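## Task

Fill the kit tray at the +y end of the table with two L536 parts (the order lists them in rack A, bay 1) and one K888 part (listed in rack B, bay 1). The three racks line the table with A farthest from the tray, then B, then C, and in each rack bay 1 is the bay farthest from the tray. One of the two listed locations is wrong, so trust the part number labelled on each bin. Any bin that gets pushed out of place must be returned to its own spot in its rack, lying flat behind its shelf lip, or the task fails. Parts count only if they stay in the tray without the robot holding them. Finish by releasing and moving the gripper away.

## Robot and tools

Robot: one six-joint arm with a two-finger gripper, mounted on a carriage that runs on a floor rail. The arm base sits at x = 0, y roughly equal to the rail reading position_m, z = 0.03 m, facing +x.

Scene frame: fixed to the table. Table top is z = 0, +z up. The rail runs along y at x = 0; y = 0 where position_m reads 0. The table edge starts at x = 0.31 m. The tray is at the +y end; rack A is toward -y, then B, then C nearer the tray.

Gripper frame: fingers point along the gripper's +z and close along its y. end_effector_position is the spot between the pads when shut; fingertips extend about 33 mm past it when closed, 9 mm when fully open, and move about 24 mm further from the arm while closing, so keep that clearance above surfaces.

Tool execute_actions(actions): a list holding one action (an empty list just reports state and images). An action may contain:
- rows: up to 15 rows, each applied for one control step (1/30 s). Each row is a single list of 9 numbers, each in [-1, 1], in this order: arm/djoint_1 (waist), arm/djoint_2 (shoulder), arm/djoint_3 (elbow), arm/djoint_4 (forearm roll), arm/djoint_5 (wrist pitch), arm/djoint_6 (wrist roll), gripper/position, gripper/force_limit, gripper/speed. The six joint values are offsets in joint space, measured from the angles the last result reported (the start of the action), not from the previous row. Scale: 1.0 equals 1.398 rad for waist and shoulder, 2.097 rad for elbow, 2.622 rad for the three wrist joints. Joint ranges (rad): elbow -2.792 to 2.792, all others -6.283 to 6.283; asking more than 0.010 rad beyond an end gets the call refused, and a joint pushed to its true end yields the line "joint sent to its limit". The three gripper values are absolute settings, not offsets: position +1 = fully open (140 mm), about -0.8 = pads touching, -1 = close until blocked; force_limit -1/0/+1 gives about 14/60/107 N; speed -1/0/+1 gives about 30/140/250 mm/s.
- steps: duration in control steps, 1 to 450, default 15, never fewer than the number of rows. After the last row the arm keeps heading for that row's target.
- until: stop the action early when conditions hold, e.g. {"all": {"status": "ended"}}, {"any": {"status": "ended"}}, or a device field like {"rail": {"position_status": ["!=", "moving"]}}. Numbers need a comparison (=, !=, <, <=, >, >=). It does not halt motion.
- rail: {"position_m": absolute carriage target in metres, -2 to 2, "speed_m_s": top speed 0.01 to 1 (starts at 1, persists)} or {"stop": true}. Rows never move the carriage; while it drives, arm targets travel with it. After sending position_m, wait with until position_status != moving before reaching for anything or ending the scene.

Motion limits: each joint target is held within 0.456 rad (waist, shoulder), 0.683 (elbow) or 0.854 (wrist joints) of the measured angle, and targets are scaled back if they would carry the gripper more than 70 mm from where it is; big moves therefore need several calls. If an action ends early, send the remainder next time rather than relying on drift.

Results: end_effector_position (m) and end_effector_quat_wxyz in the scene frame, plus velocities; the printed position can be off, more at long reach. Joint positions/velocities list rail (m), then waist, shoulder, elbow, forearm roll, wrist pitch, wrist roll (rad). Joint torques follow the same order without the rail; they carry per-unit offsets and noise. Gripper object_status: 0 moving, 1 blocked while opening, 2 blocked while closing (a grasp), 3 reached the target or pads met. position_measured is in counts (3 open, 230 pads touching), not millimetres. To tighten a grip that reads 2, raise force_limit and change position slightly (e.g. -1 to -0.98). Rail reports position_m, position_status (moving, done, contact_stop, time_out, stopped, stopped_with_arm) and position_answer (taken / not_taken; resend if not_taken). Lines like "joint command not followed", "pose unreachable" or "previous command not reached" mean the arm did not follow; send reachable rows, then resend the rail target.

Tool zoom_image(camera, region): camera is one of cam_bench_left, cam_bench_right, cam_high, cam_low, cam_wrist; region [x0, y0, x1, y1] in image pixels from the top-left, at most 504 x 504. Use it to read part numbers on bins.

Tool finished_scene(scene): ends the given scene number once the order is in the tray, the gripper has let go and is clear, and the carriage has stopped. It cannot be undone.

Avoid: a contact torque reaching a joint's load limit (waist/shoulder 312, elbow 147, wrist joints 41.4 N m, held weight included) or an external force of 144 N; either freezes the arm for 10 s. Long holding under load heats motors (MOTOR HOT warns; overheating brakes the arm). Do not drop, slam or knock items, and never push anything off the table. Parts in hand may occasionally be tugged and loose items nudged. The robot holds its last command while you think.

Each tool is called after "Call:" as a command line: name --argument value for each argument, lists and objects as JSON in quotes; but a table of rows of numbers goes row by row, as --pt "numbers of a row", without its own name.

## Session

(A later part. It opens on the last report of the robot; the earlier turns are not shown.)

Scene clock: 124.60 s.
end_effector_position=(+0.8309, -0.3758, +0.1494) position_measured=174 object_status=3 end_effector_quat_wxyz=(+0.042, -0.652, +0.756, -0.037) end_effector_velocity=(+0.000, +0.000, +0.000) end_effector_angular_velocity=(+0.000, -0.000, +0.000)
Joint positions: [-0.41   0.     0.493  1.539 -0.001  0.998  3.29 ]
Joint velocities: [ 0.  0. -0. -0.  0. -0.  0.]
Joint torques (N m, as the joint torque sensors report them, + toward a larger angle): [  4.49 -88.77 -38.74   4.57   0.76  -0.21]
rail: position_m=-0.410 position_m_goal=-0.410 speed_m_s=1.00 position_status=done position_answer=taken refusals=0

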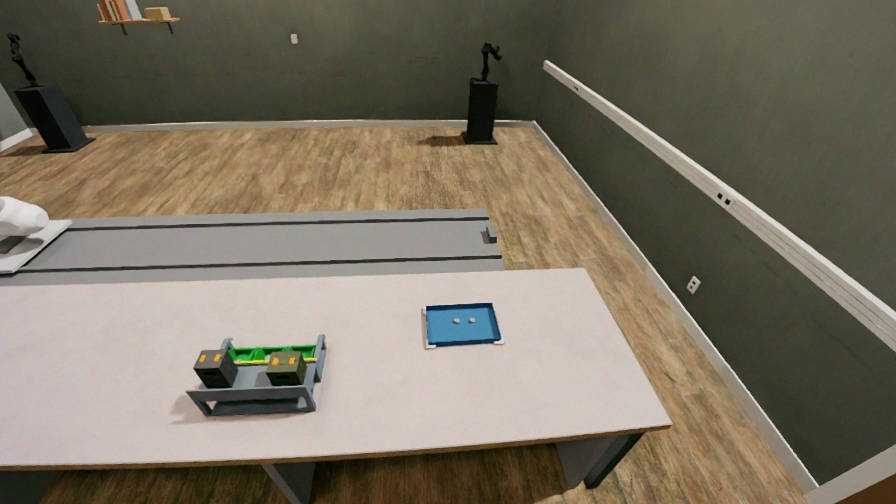

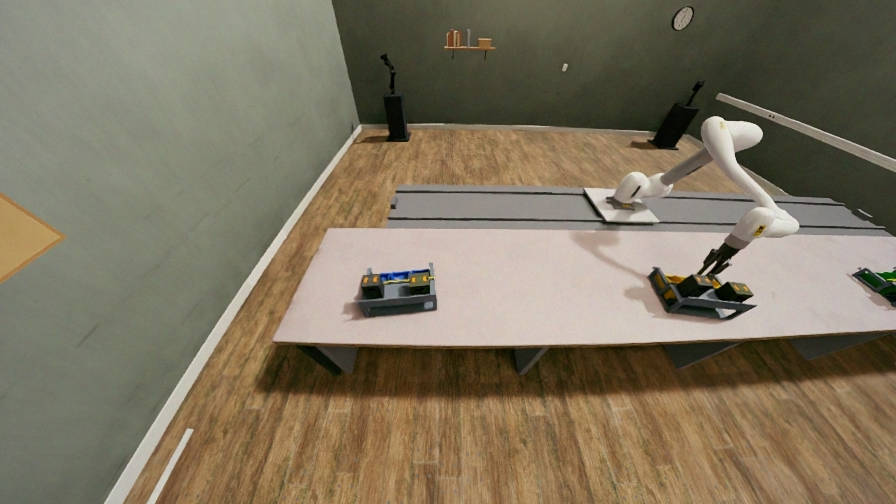

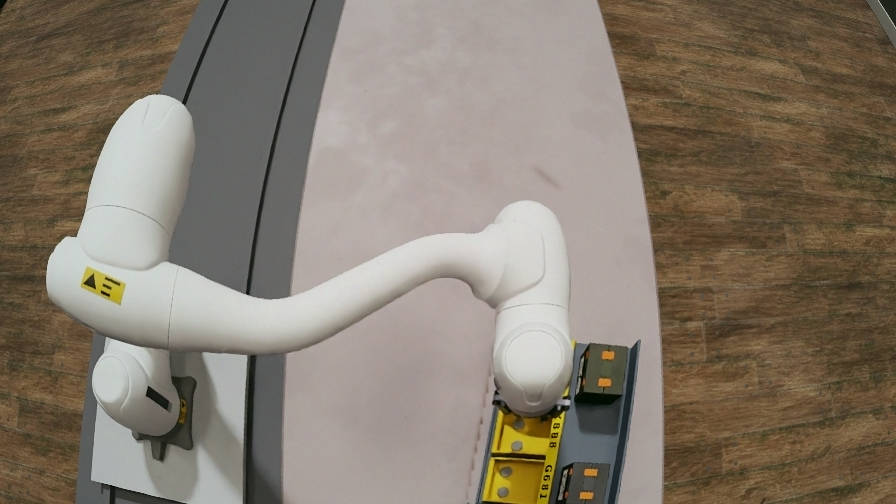

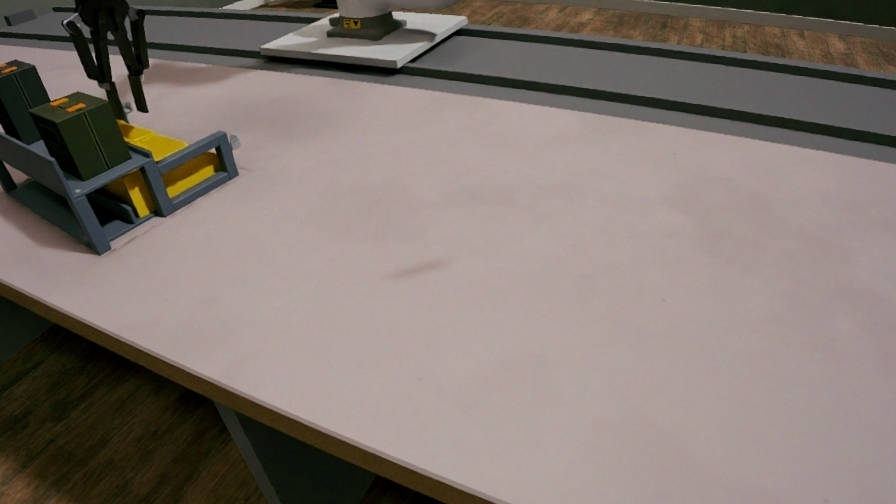

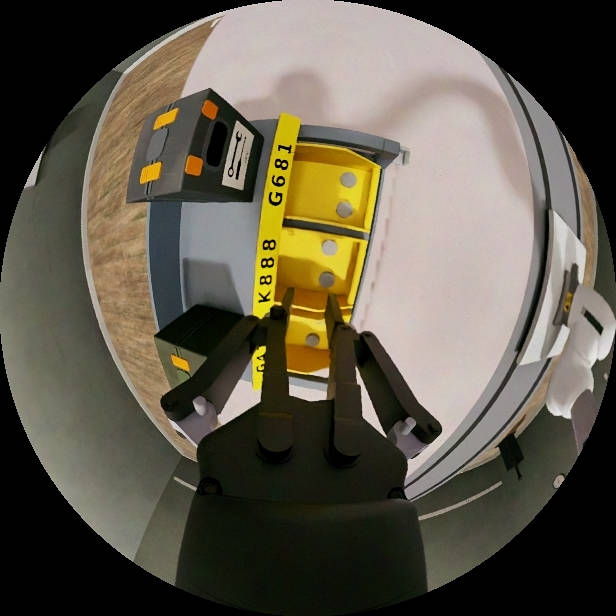

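Call:
execute_actions --actions '[]'

Scene clock: 129.47 s.
end_effector_position=(+0.8309, -0.3758, +0.1494) position_measured=174 object_status=3 end_effector_quat_wxyz=(+0.042, -0.652, +0.756, -0.037) end_effector_velocity=(+0.000, -0.000, +0.000) end_effector_angular_velocity=(+0.000, -0.000, -0.000)
Joint positions: [-0.41   0.     0.493  1.539 -0.001  0.998  3.29 ]
Joint velocities: [ 0. -0. -0. -0.  0. -0. -0.]
Joint torques (N m, as the joint torque sensors report them, + toward a larger angle): [  1.15 -84.12 -38.94   4.57  -0.06  -0.37]
rail: position_m=-0.410 position_m_goal=-0.410 speed_m_s=1.00 position_status=done position_answer=taken refusals=0

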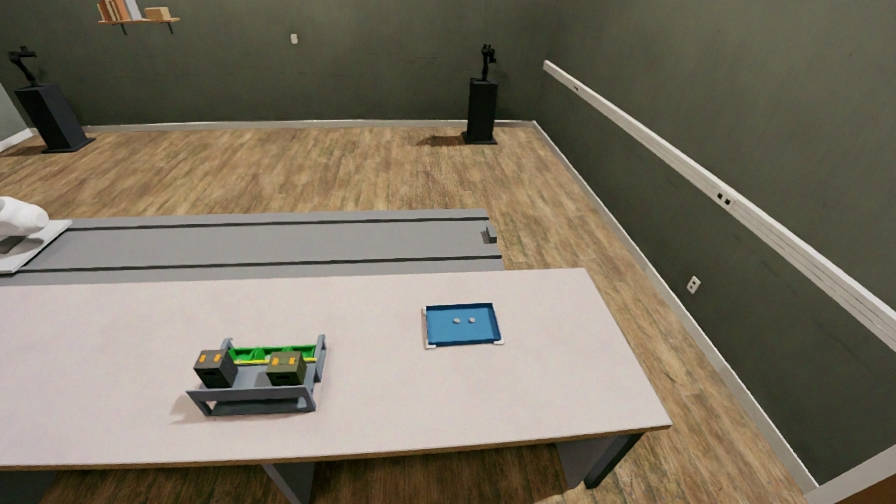

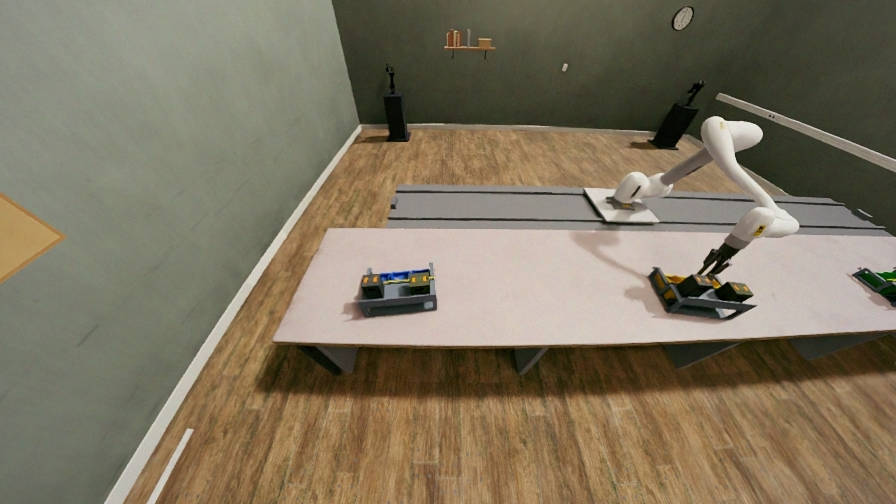

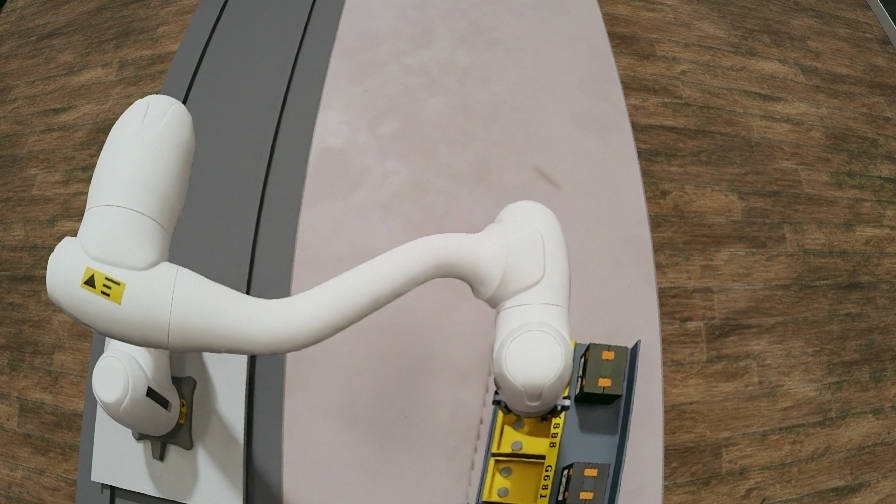

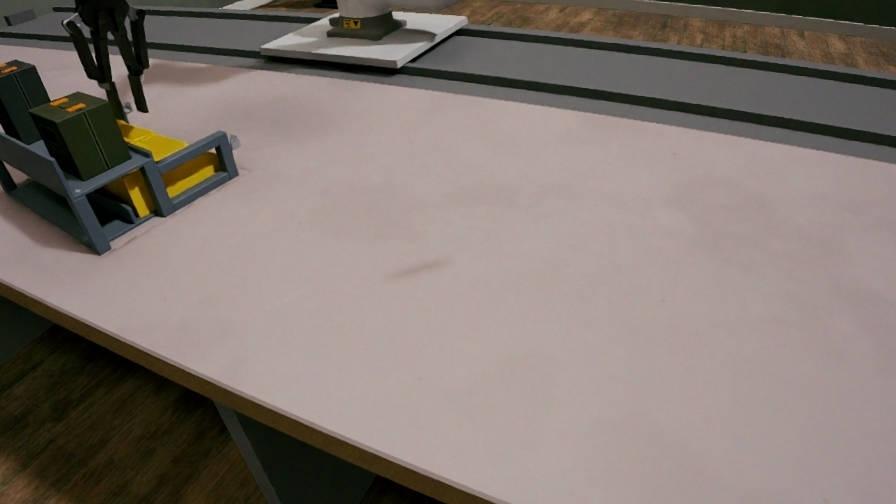

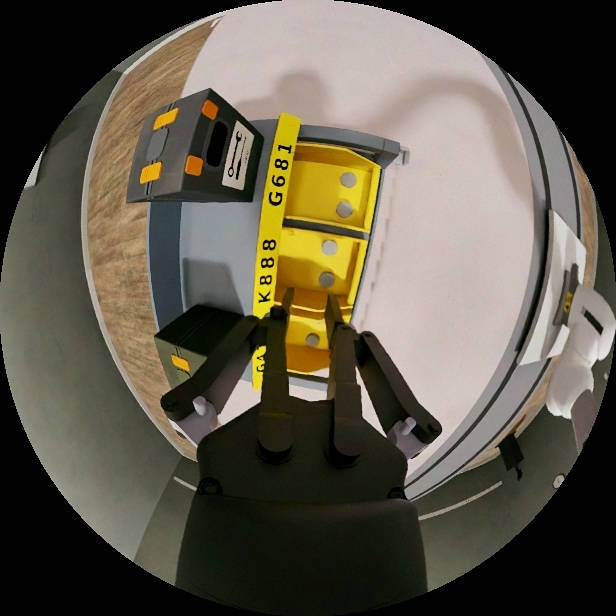

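Call:
execute_actions --actions '[{"rows":[[0,0.01,0.012,0,-0.014,0,-0.36,0,0],[0,0.02,0.022,0,-0.028,0,-0.36,0,0],[0,0.03,0.03,0,-0.04,0,-0.36,0,0],[0,0.04,0.037,0,-0.05,0,-0.36,0,0],[0,0.0456,0.0411,0,-0.0572,0,-0.36,0,0]],"steps":25}]'

Scene clock: 132.20 s.
end_effector_position=(+0.8224, -0.3758, +0.0576) position_measured=174 object_status=3 end_effector_quat_wxyz=(+0.042, -0.652, +0.756, -0.037) end_effector_velocity=(+0.000, +0.000, +0.000) end_effector_angular_velocity=(+0.000, -0.000, -0.000)
Joint positions: [-0.41   0.     0.557  1.625 -0.001  0.848  3.29 ]
Joint velocities: [ 0. -0. -0.  0.  0. -0.  0.]
Joint torques (N m, as the joint torque sensors report them, + toward a larger angle): [ -0.22 -85.48 -35.04   3.99   0.23  -0.14]
rail: position_m=-0.410 position_m_goal=-0.410 speed_m_s=1.00 position_status=done position_answer=taken refusals=0

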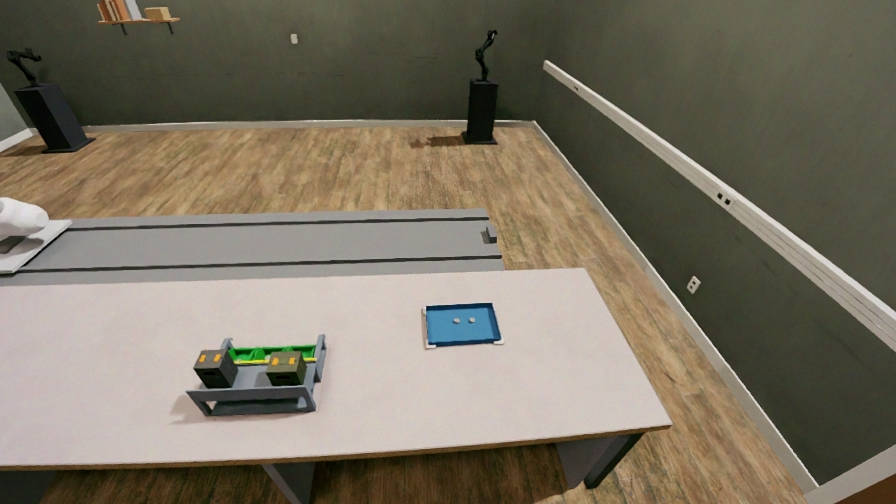

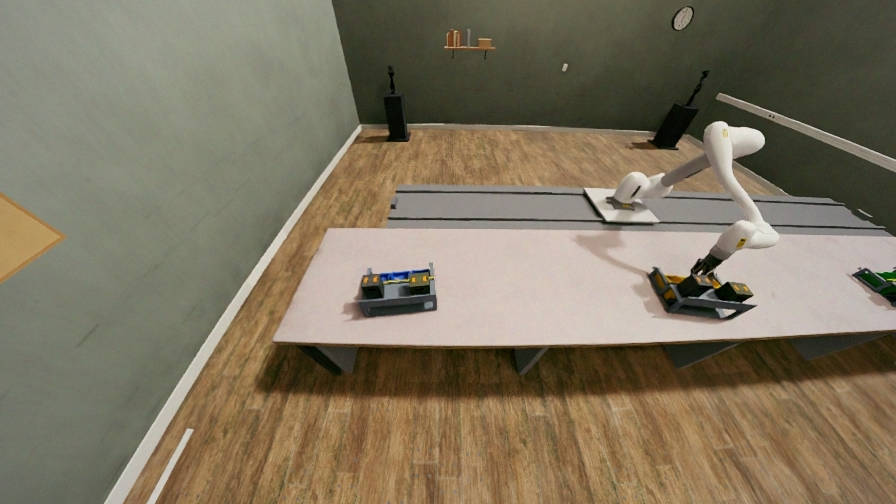

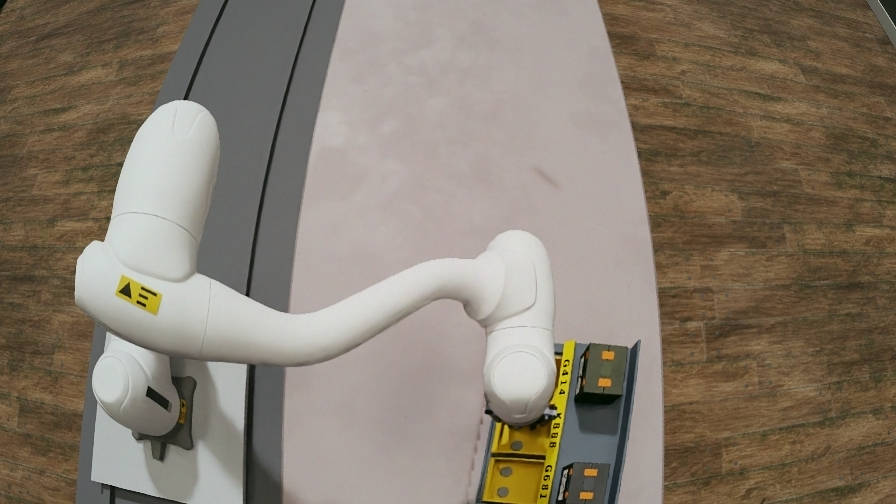

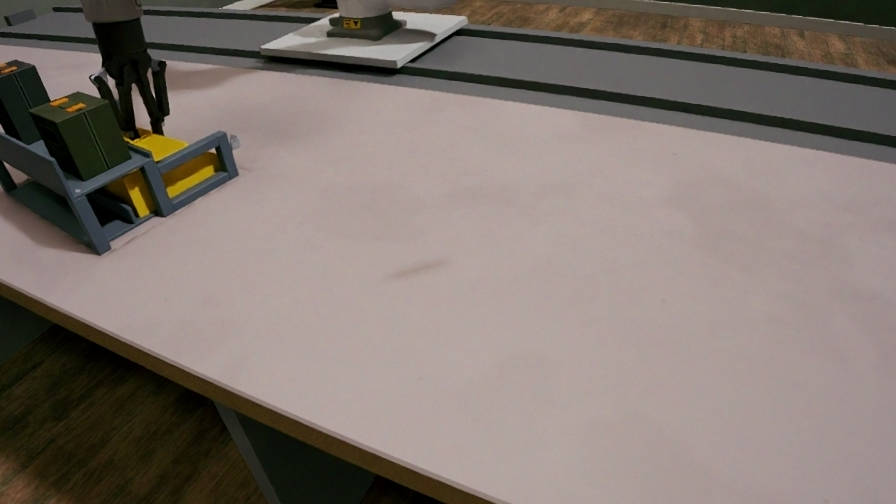

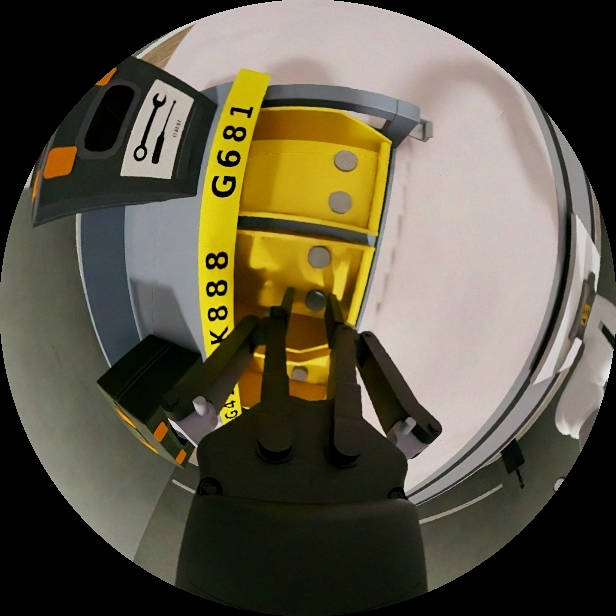

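Shift 3 mm back with the wrist, lower, close.

Call:
execute_actions --actions '[{"rows":[[0,0,0,0,0.003,0,-0.36,0,-0.5],[0,0,0,0,0.003,0,-0.36,0,-0.5],[0,0.002,0,0,0.003,0,-0.36,0,-0.5],[0,0.004,0,0,0.003,0,-0.36,0,-0.5],[0,0.006,0,0,0.003,0,-0.36,0,-0.5],[0,0.007,0,0,0.003,0,-0.36,0,-0.5],[0,0.007,0,0,0.003,0,-0.36,0,-0.5],[0,0.007,0,0,0.003,0,-0.36,0,-0.5],[0,0.007,0,0,0.003,0,-0.36,0,-0.5],[0,0.007,0,0,0.003,0,-0.36,0,-0.5],[0,0.007,0,0,0.003,0,-1,0,-0.5]],"steps":28}]'

Scene clock: 137.00 s.
end_effector_position=(+0.8185, -0.3758, +0.0494) position_measured=201 object_status=2 end_effector_quat_wxyz=(+0.035, -0.652, +0.756, -0.031) end_effector_velocity=(+0.000, -0.000, -0.000) end_effector_angular_velocity=(-0.000, +0.000, +0.000)
Joint positions: [-0.41   0.     0.566  1.625 -0.001  0.856  3.29 ]
Joint velocities: [ 0. -0.  0. -0. -0.  0.  0.]
Joint torques (N m, as the joint torque sensors report them, + toward a larger angle): [  2.71 -76.51 -30.31   4.03  -0.31  -0.29]
rail: position_m=-0.410 position_m_goal=-0.410 speed_m_s=1.00 position_status=done position_answer=taken refusals=0

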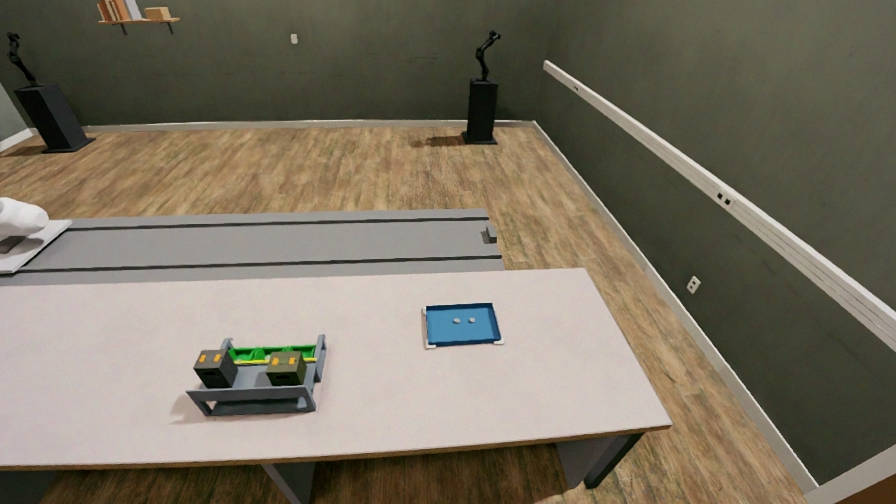

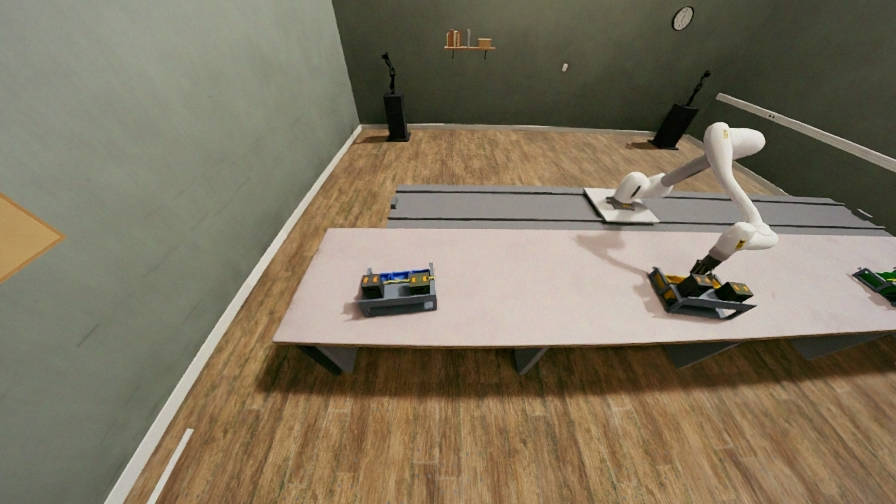

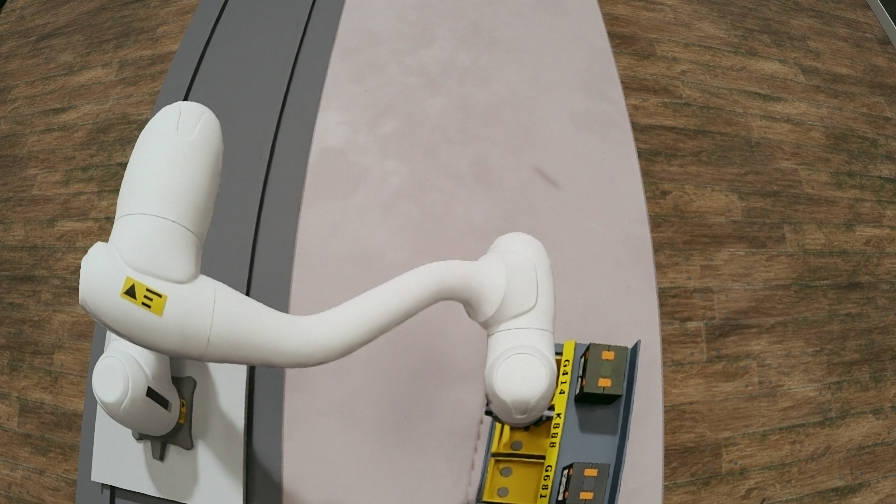

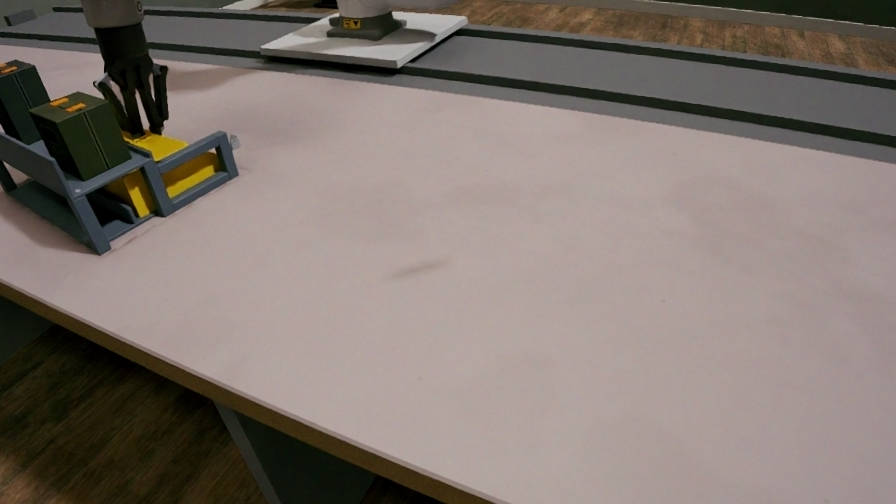

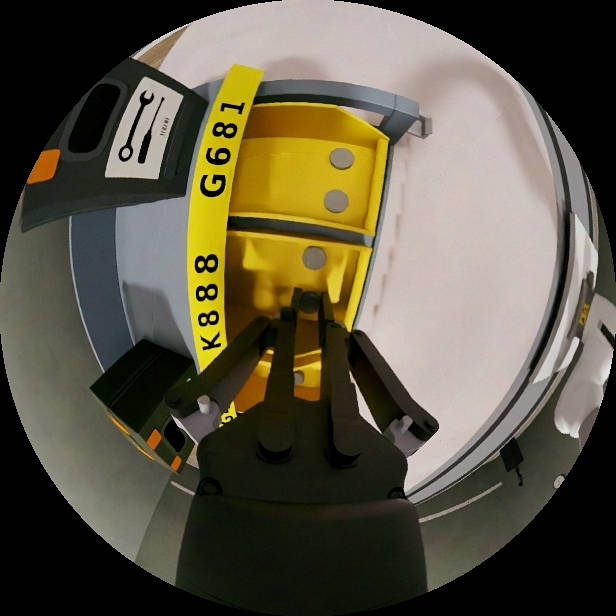

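Call:
execute_actions --actions '[{"rows":[[0,-0.005,0,0,0.002,0,-1,0,-0.5],[0,-0.012,0,0,0.004,0,-1,0,-0.5],[0,-0.022,0,0,0.008,0,-1,0,-0.5],[0,-0.034,0,0,0.012,0,-1,0,-0.5],[0,-0.047,0,0,0.016,0,-1,0,-0.5],[0,-0.06,0,0,0.021,0,-1,0,-0.5],[0,-0.073,0,0,0.026,0,-1,0,-0.5],[0,-0.086,0,0,0.03,0,-1,0,-0.5],[0,-0.098,0,0,0.034,0,-1,0,-0.5],[0,-0.11,0,0,0.038,0,-1,0,-0.5],[0,-0.13,0.01,0,0.04,0,-1,0,-0.5],[0,-0.16,0.03,0,0.04,0,-1,0,-0.5],[0,-0.2,0.06,0,0.042,0,-1,0,-0.5],[0,-0.25,0.1,0,0.042,0,-1,0,-0.5],[0,-0.299,0.139,0,0.042,0,-1,0,-0.5]],"steps":30}]'

Call:
execute_actions --actions '[{"rail":{"position_m":1.93},"steps":150,"until":{"rail":{"position_status":["!=","moving"]}}}]'

Call:
execute_actions --actions '[{"rows":[[0,0.152,0.025,0,-0.1,0,-1,0,-0.5]],"steps":28}]'

Scene clock: 141.67 s.
end_effector_position=(+0.6204, -0.3758, +0.2001) position_measured=201 object_status=2 end_effector_quat_wxyz=(+0.042, -0.652, +0.756, -0.037) end_effector_velocity=(-0.000, +0.000, -0.000) end_effector_angular_velocity=(+0.000, +0.000, -0.000)
Joint positions: [-0.41   0.     0.148  1.917 -0.001  0.966  3.29 ]
Joint velocities: [ 0.  0. -0.  0.  0. -0. -0.]
Joint torques (N m, as the joint torque sensors report them, + toward a larger angle): [  4.05 -53.34 -38.38   4.32   0.26  -0.12]
rail: position_m=-0.410 position_m_goal=-0.410 speed_m_s=1.00 position_status=done position_answer=taken refusals=0

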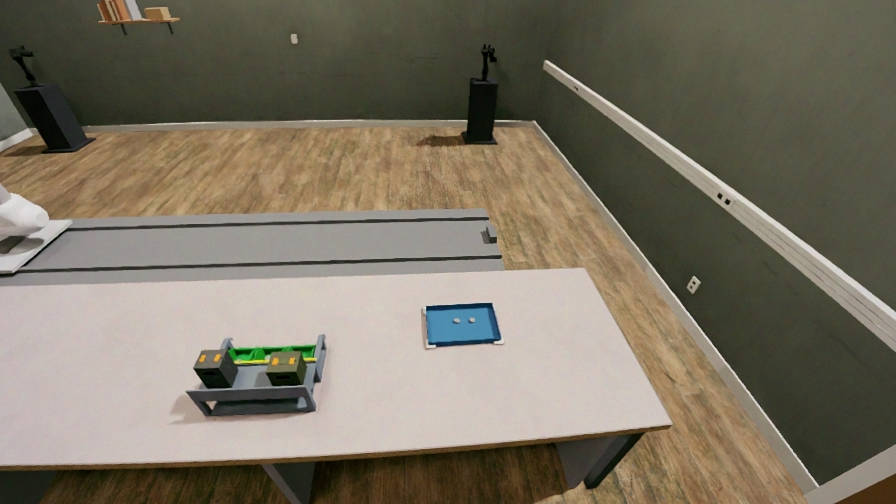

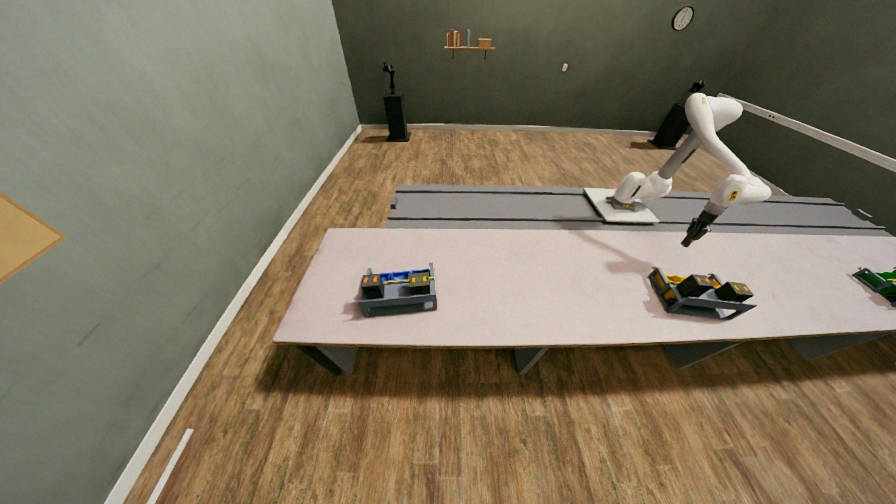

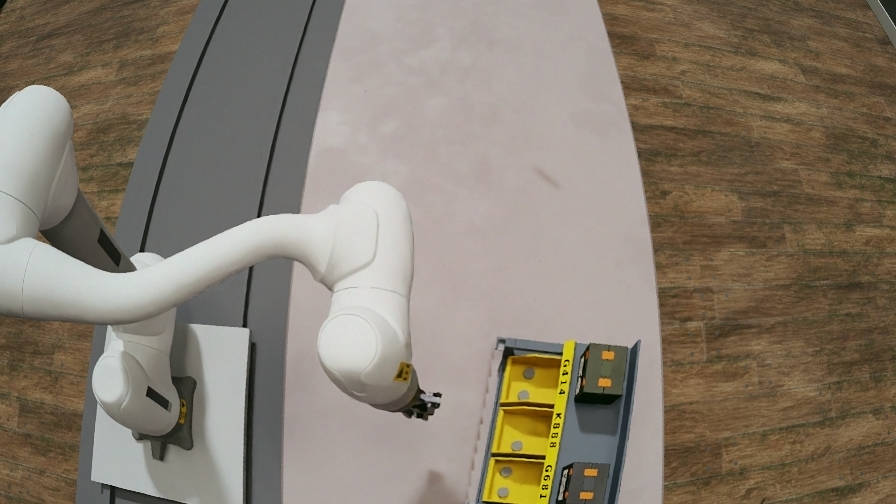

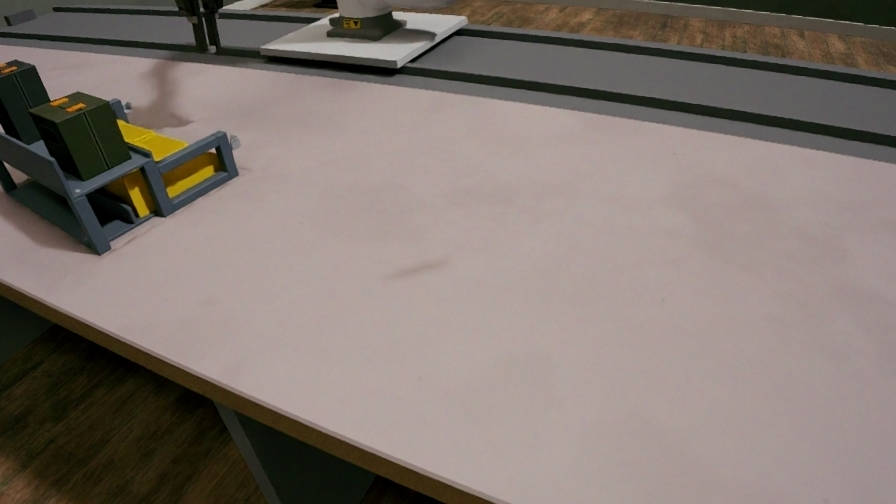

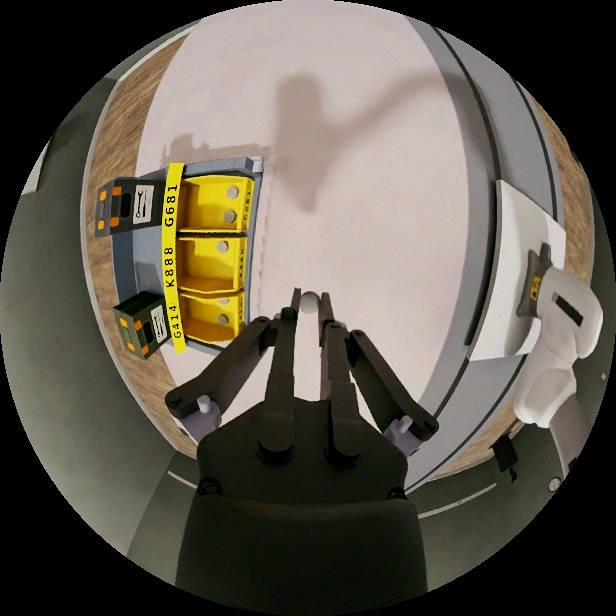

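Scene clock: 144.53 s.
end_effector_position=(+0.6203, +1.9652, +0.1999) position_measured=201 object_status=2 end_effector_quat_wxyz=(+0.041, -0.652, +0.756, -0.036) end_effector_velocity=(+0.000, +0.000, +0.000) end_effector_angular_velocity=(+0.000, -0.000, -0.001)
Joint positions: [ 1.931  0.     0.148  1.917 -0.001  0.966  3.29 ]
Joint velocities: [ 0.001 -0.001 -0.    -0.     0.    -0.    -0.   ]
Joint torques (N m, as the joint torque sensors report them, + toward a larger angle): [ -7.81 -50.5  -38.41   3.95   0.22  -0.31]
rail: position_m=1.931 position_m_goal=1.930 speed_m_s=1.00 position_status=done position_answer=taken refusals=0

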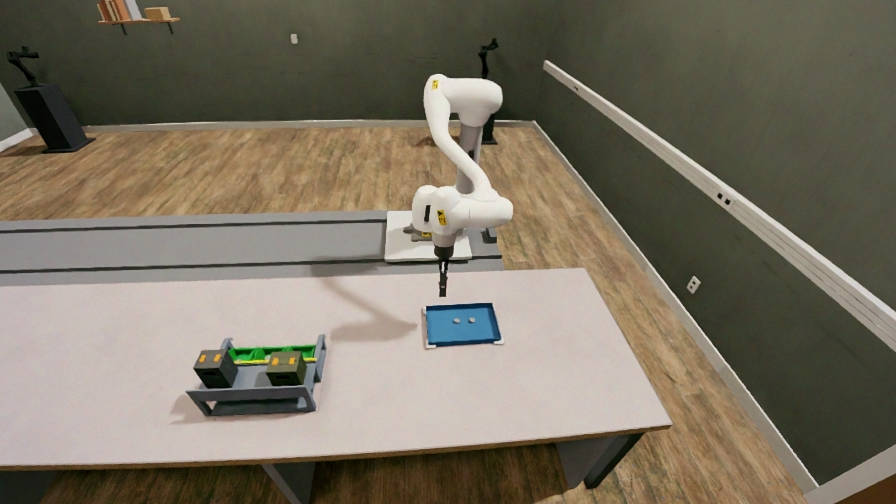

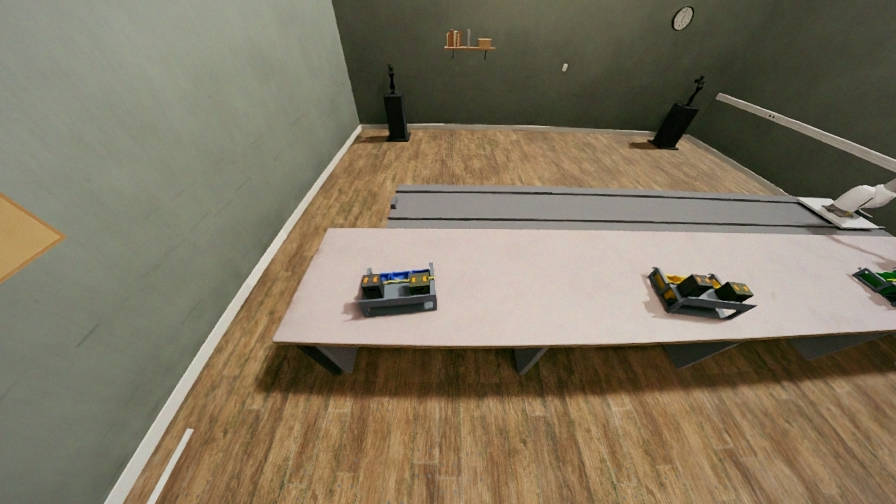

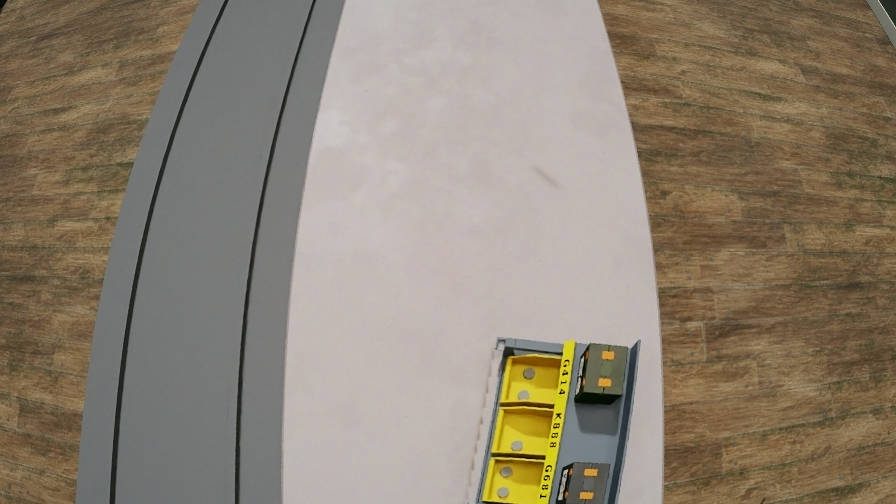

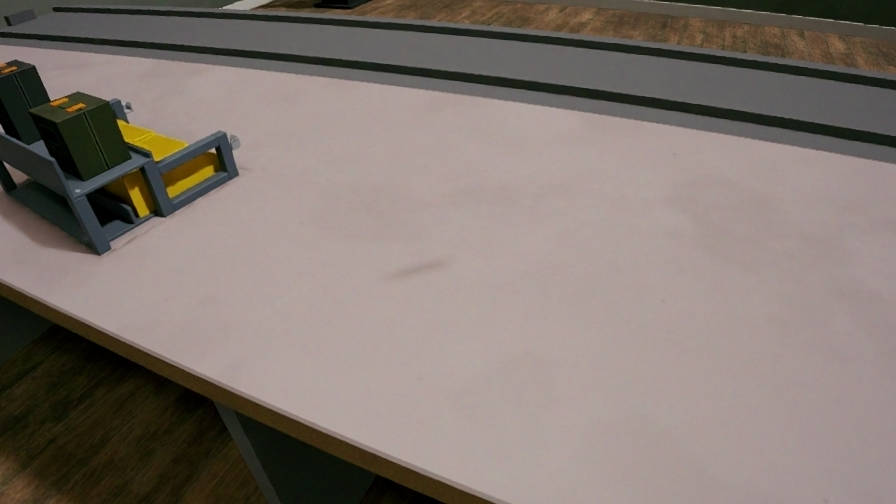

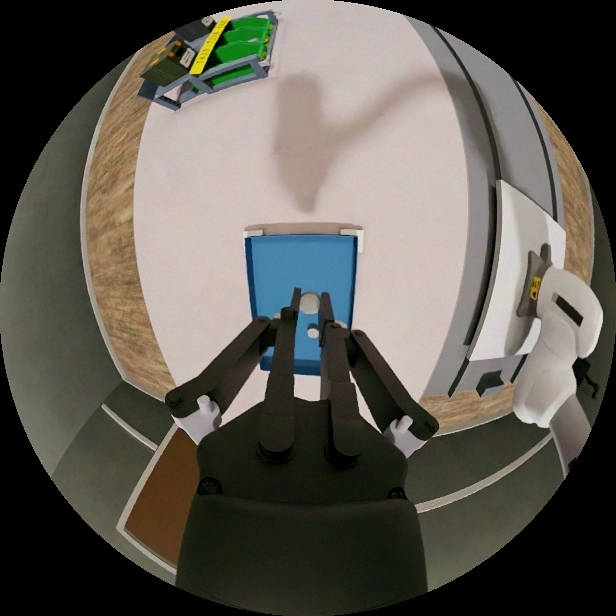

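Scene clock: 145.47 s.
end_effector_position=(+0.6600, +1.9646, +0.0471) position_measured=201 object_status=2 end_effector_quat_wxyz=(+0.040, -0.652, +0.756, -0.035) end_effector_velocity=(+0.000, +0.000, +0.000) end_effector_angular_velocity=(+0.000, -0.000, +0.000)
Joint positions: [ 1.93   0.     0.361  1.969 -0.001  0.704  3.29 ]
Joint velocities: [ 0.  0. -0. -0. -0. -0.  0.]
Joint torques (N m, as the joint torque sensors report them, + toward a larger angle): [ -0.84 -67.49 -31.86   3.87   0.33  -0.14]
rail: position_m=1.930 position_m_goal=1.930 speed_m_s=1.00 position_status=done position_answer=taken refusals=0

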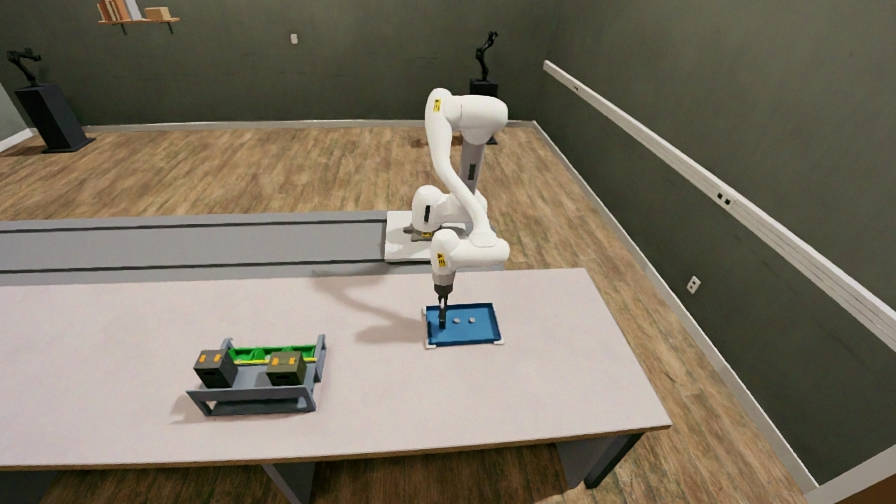

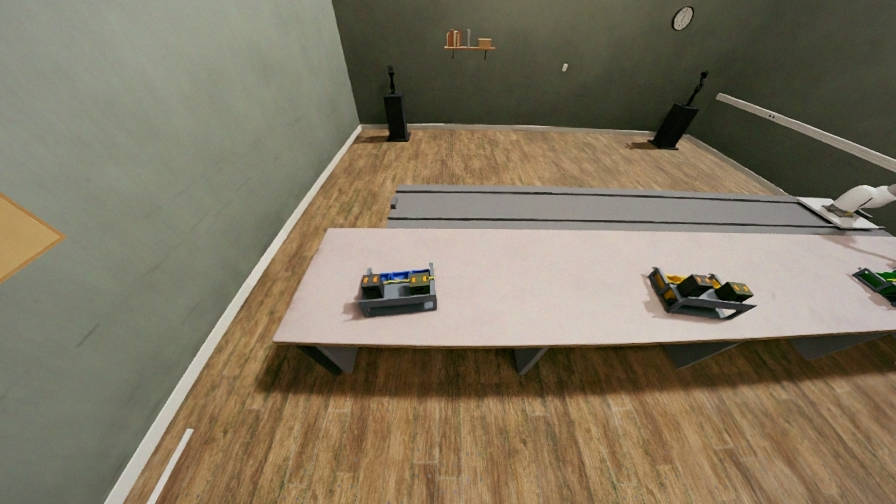

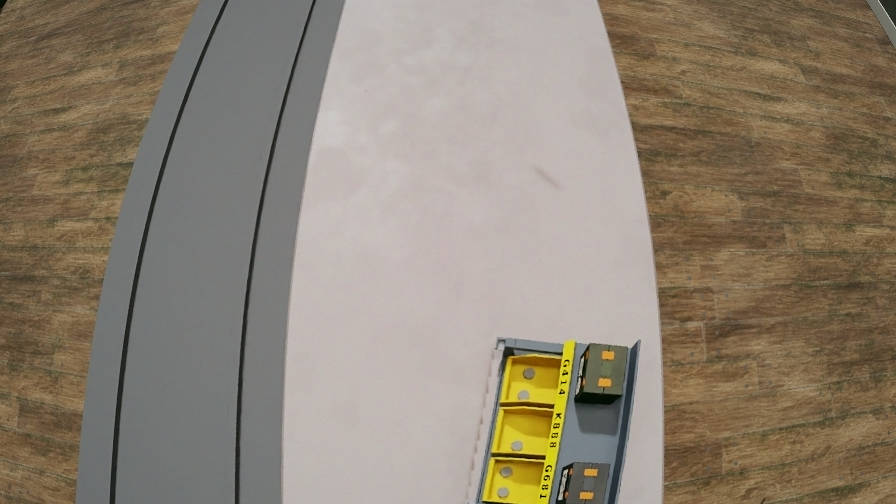

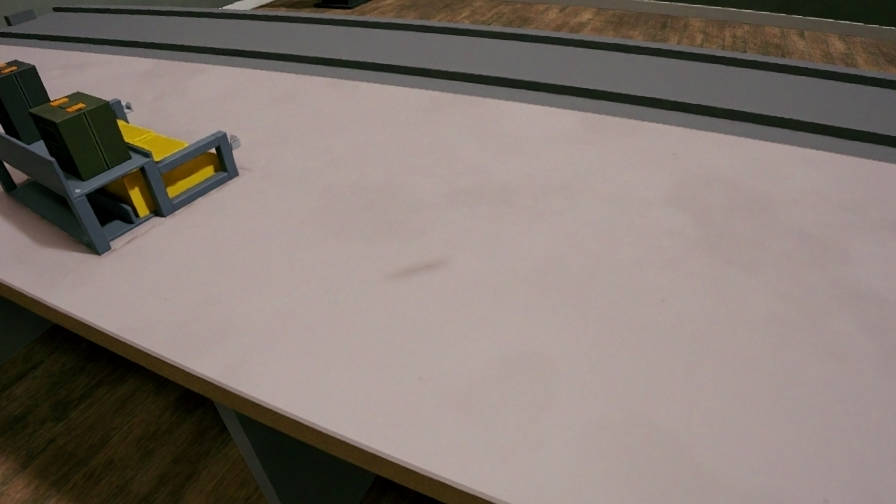

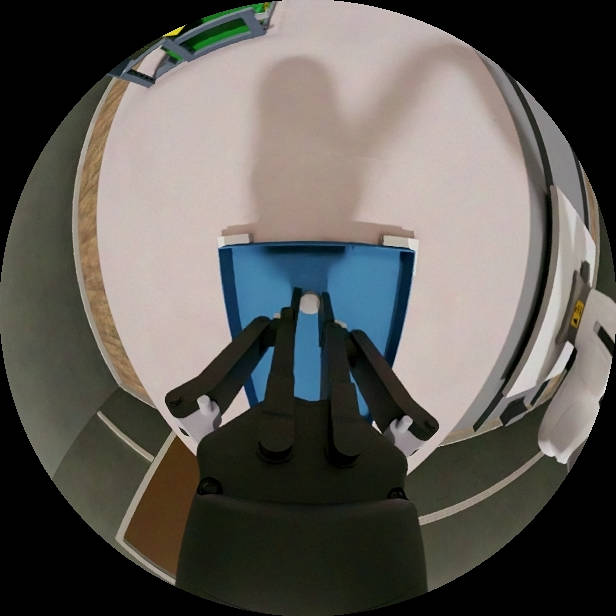

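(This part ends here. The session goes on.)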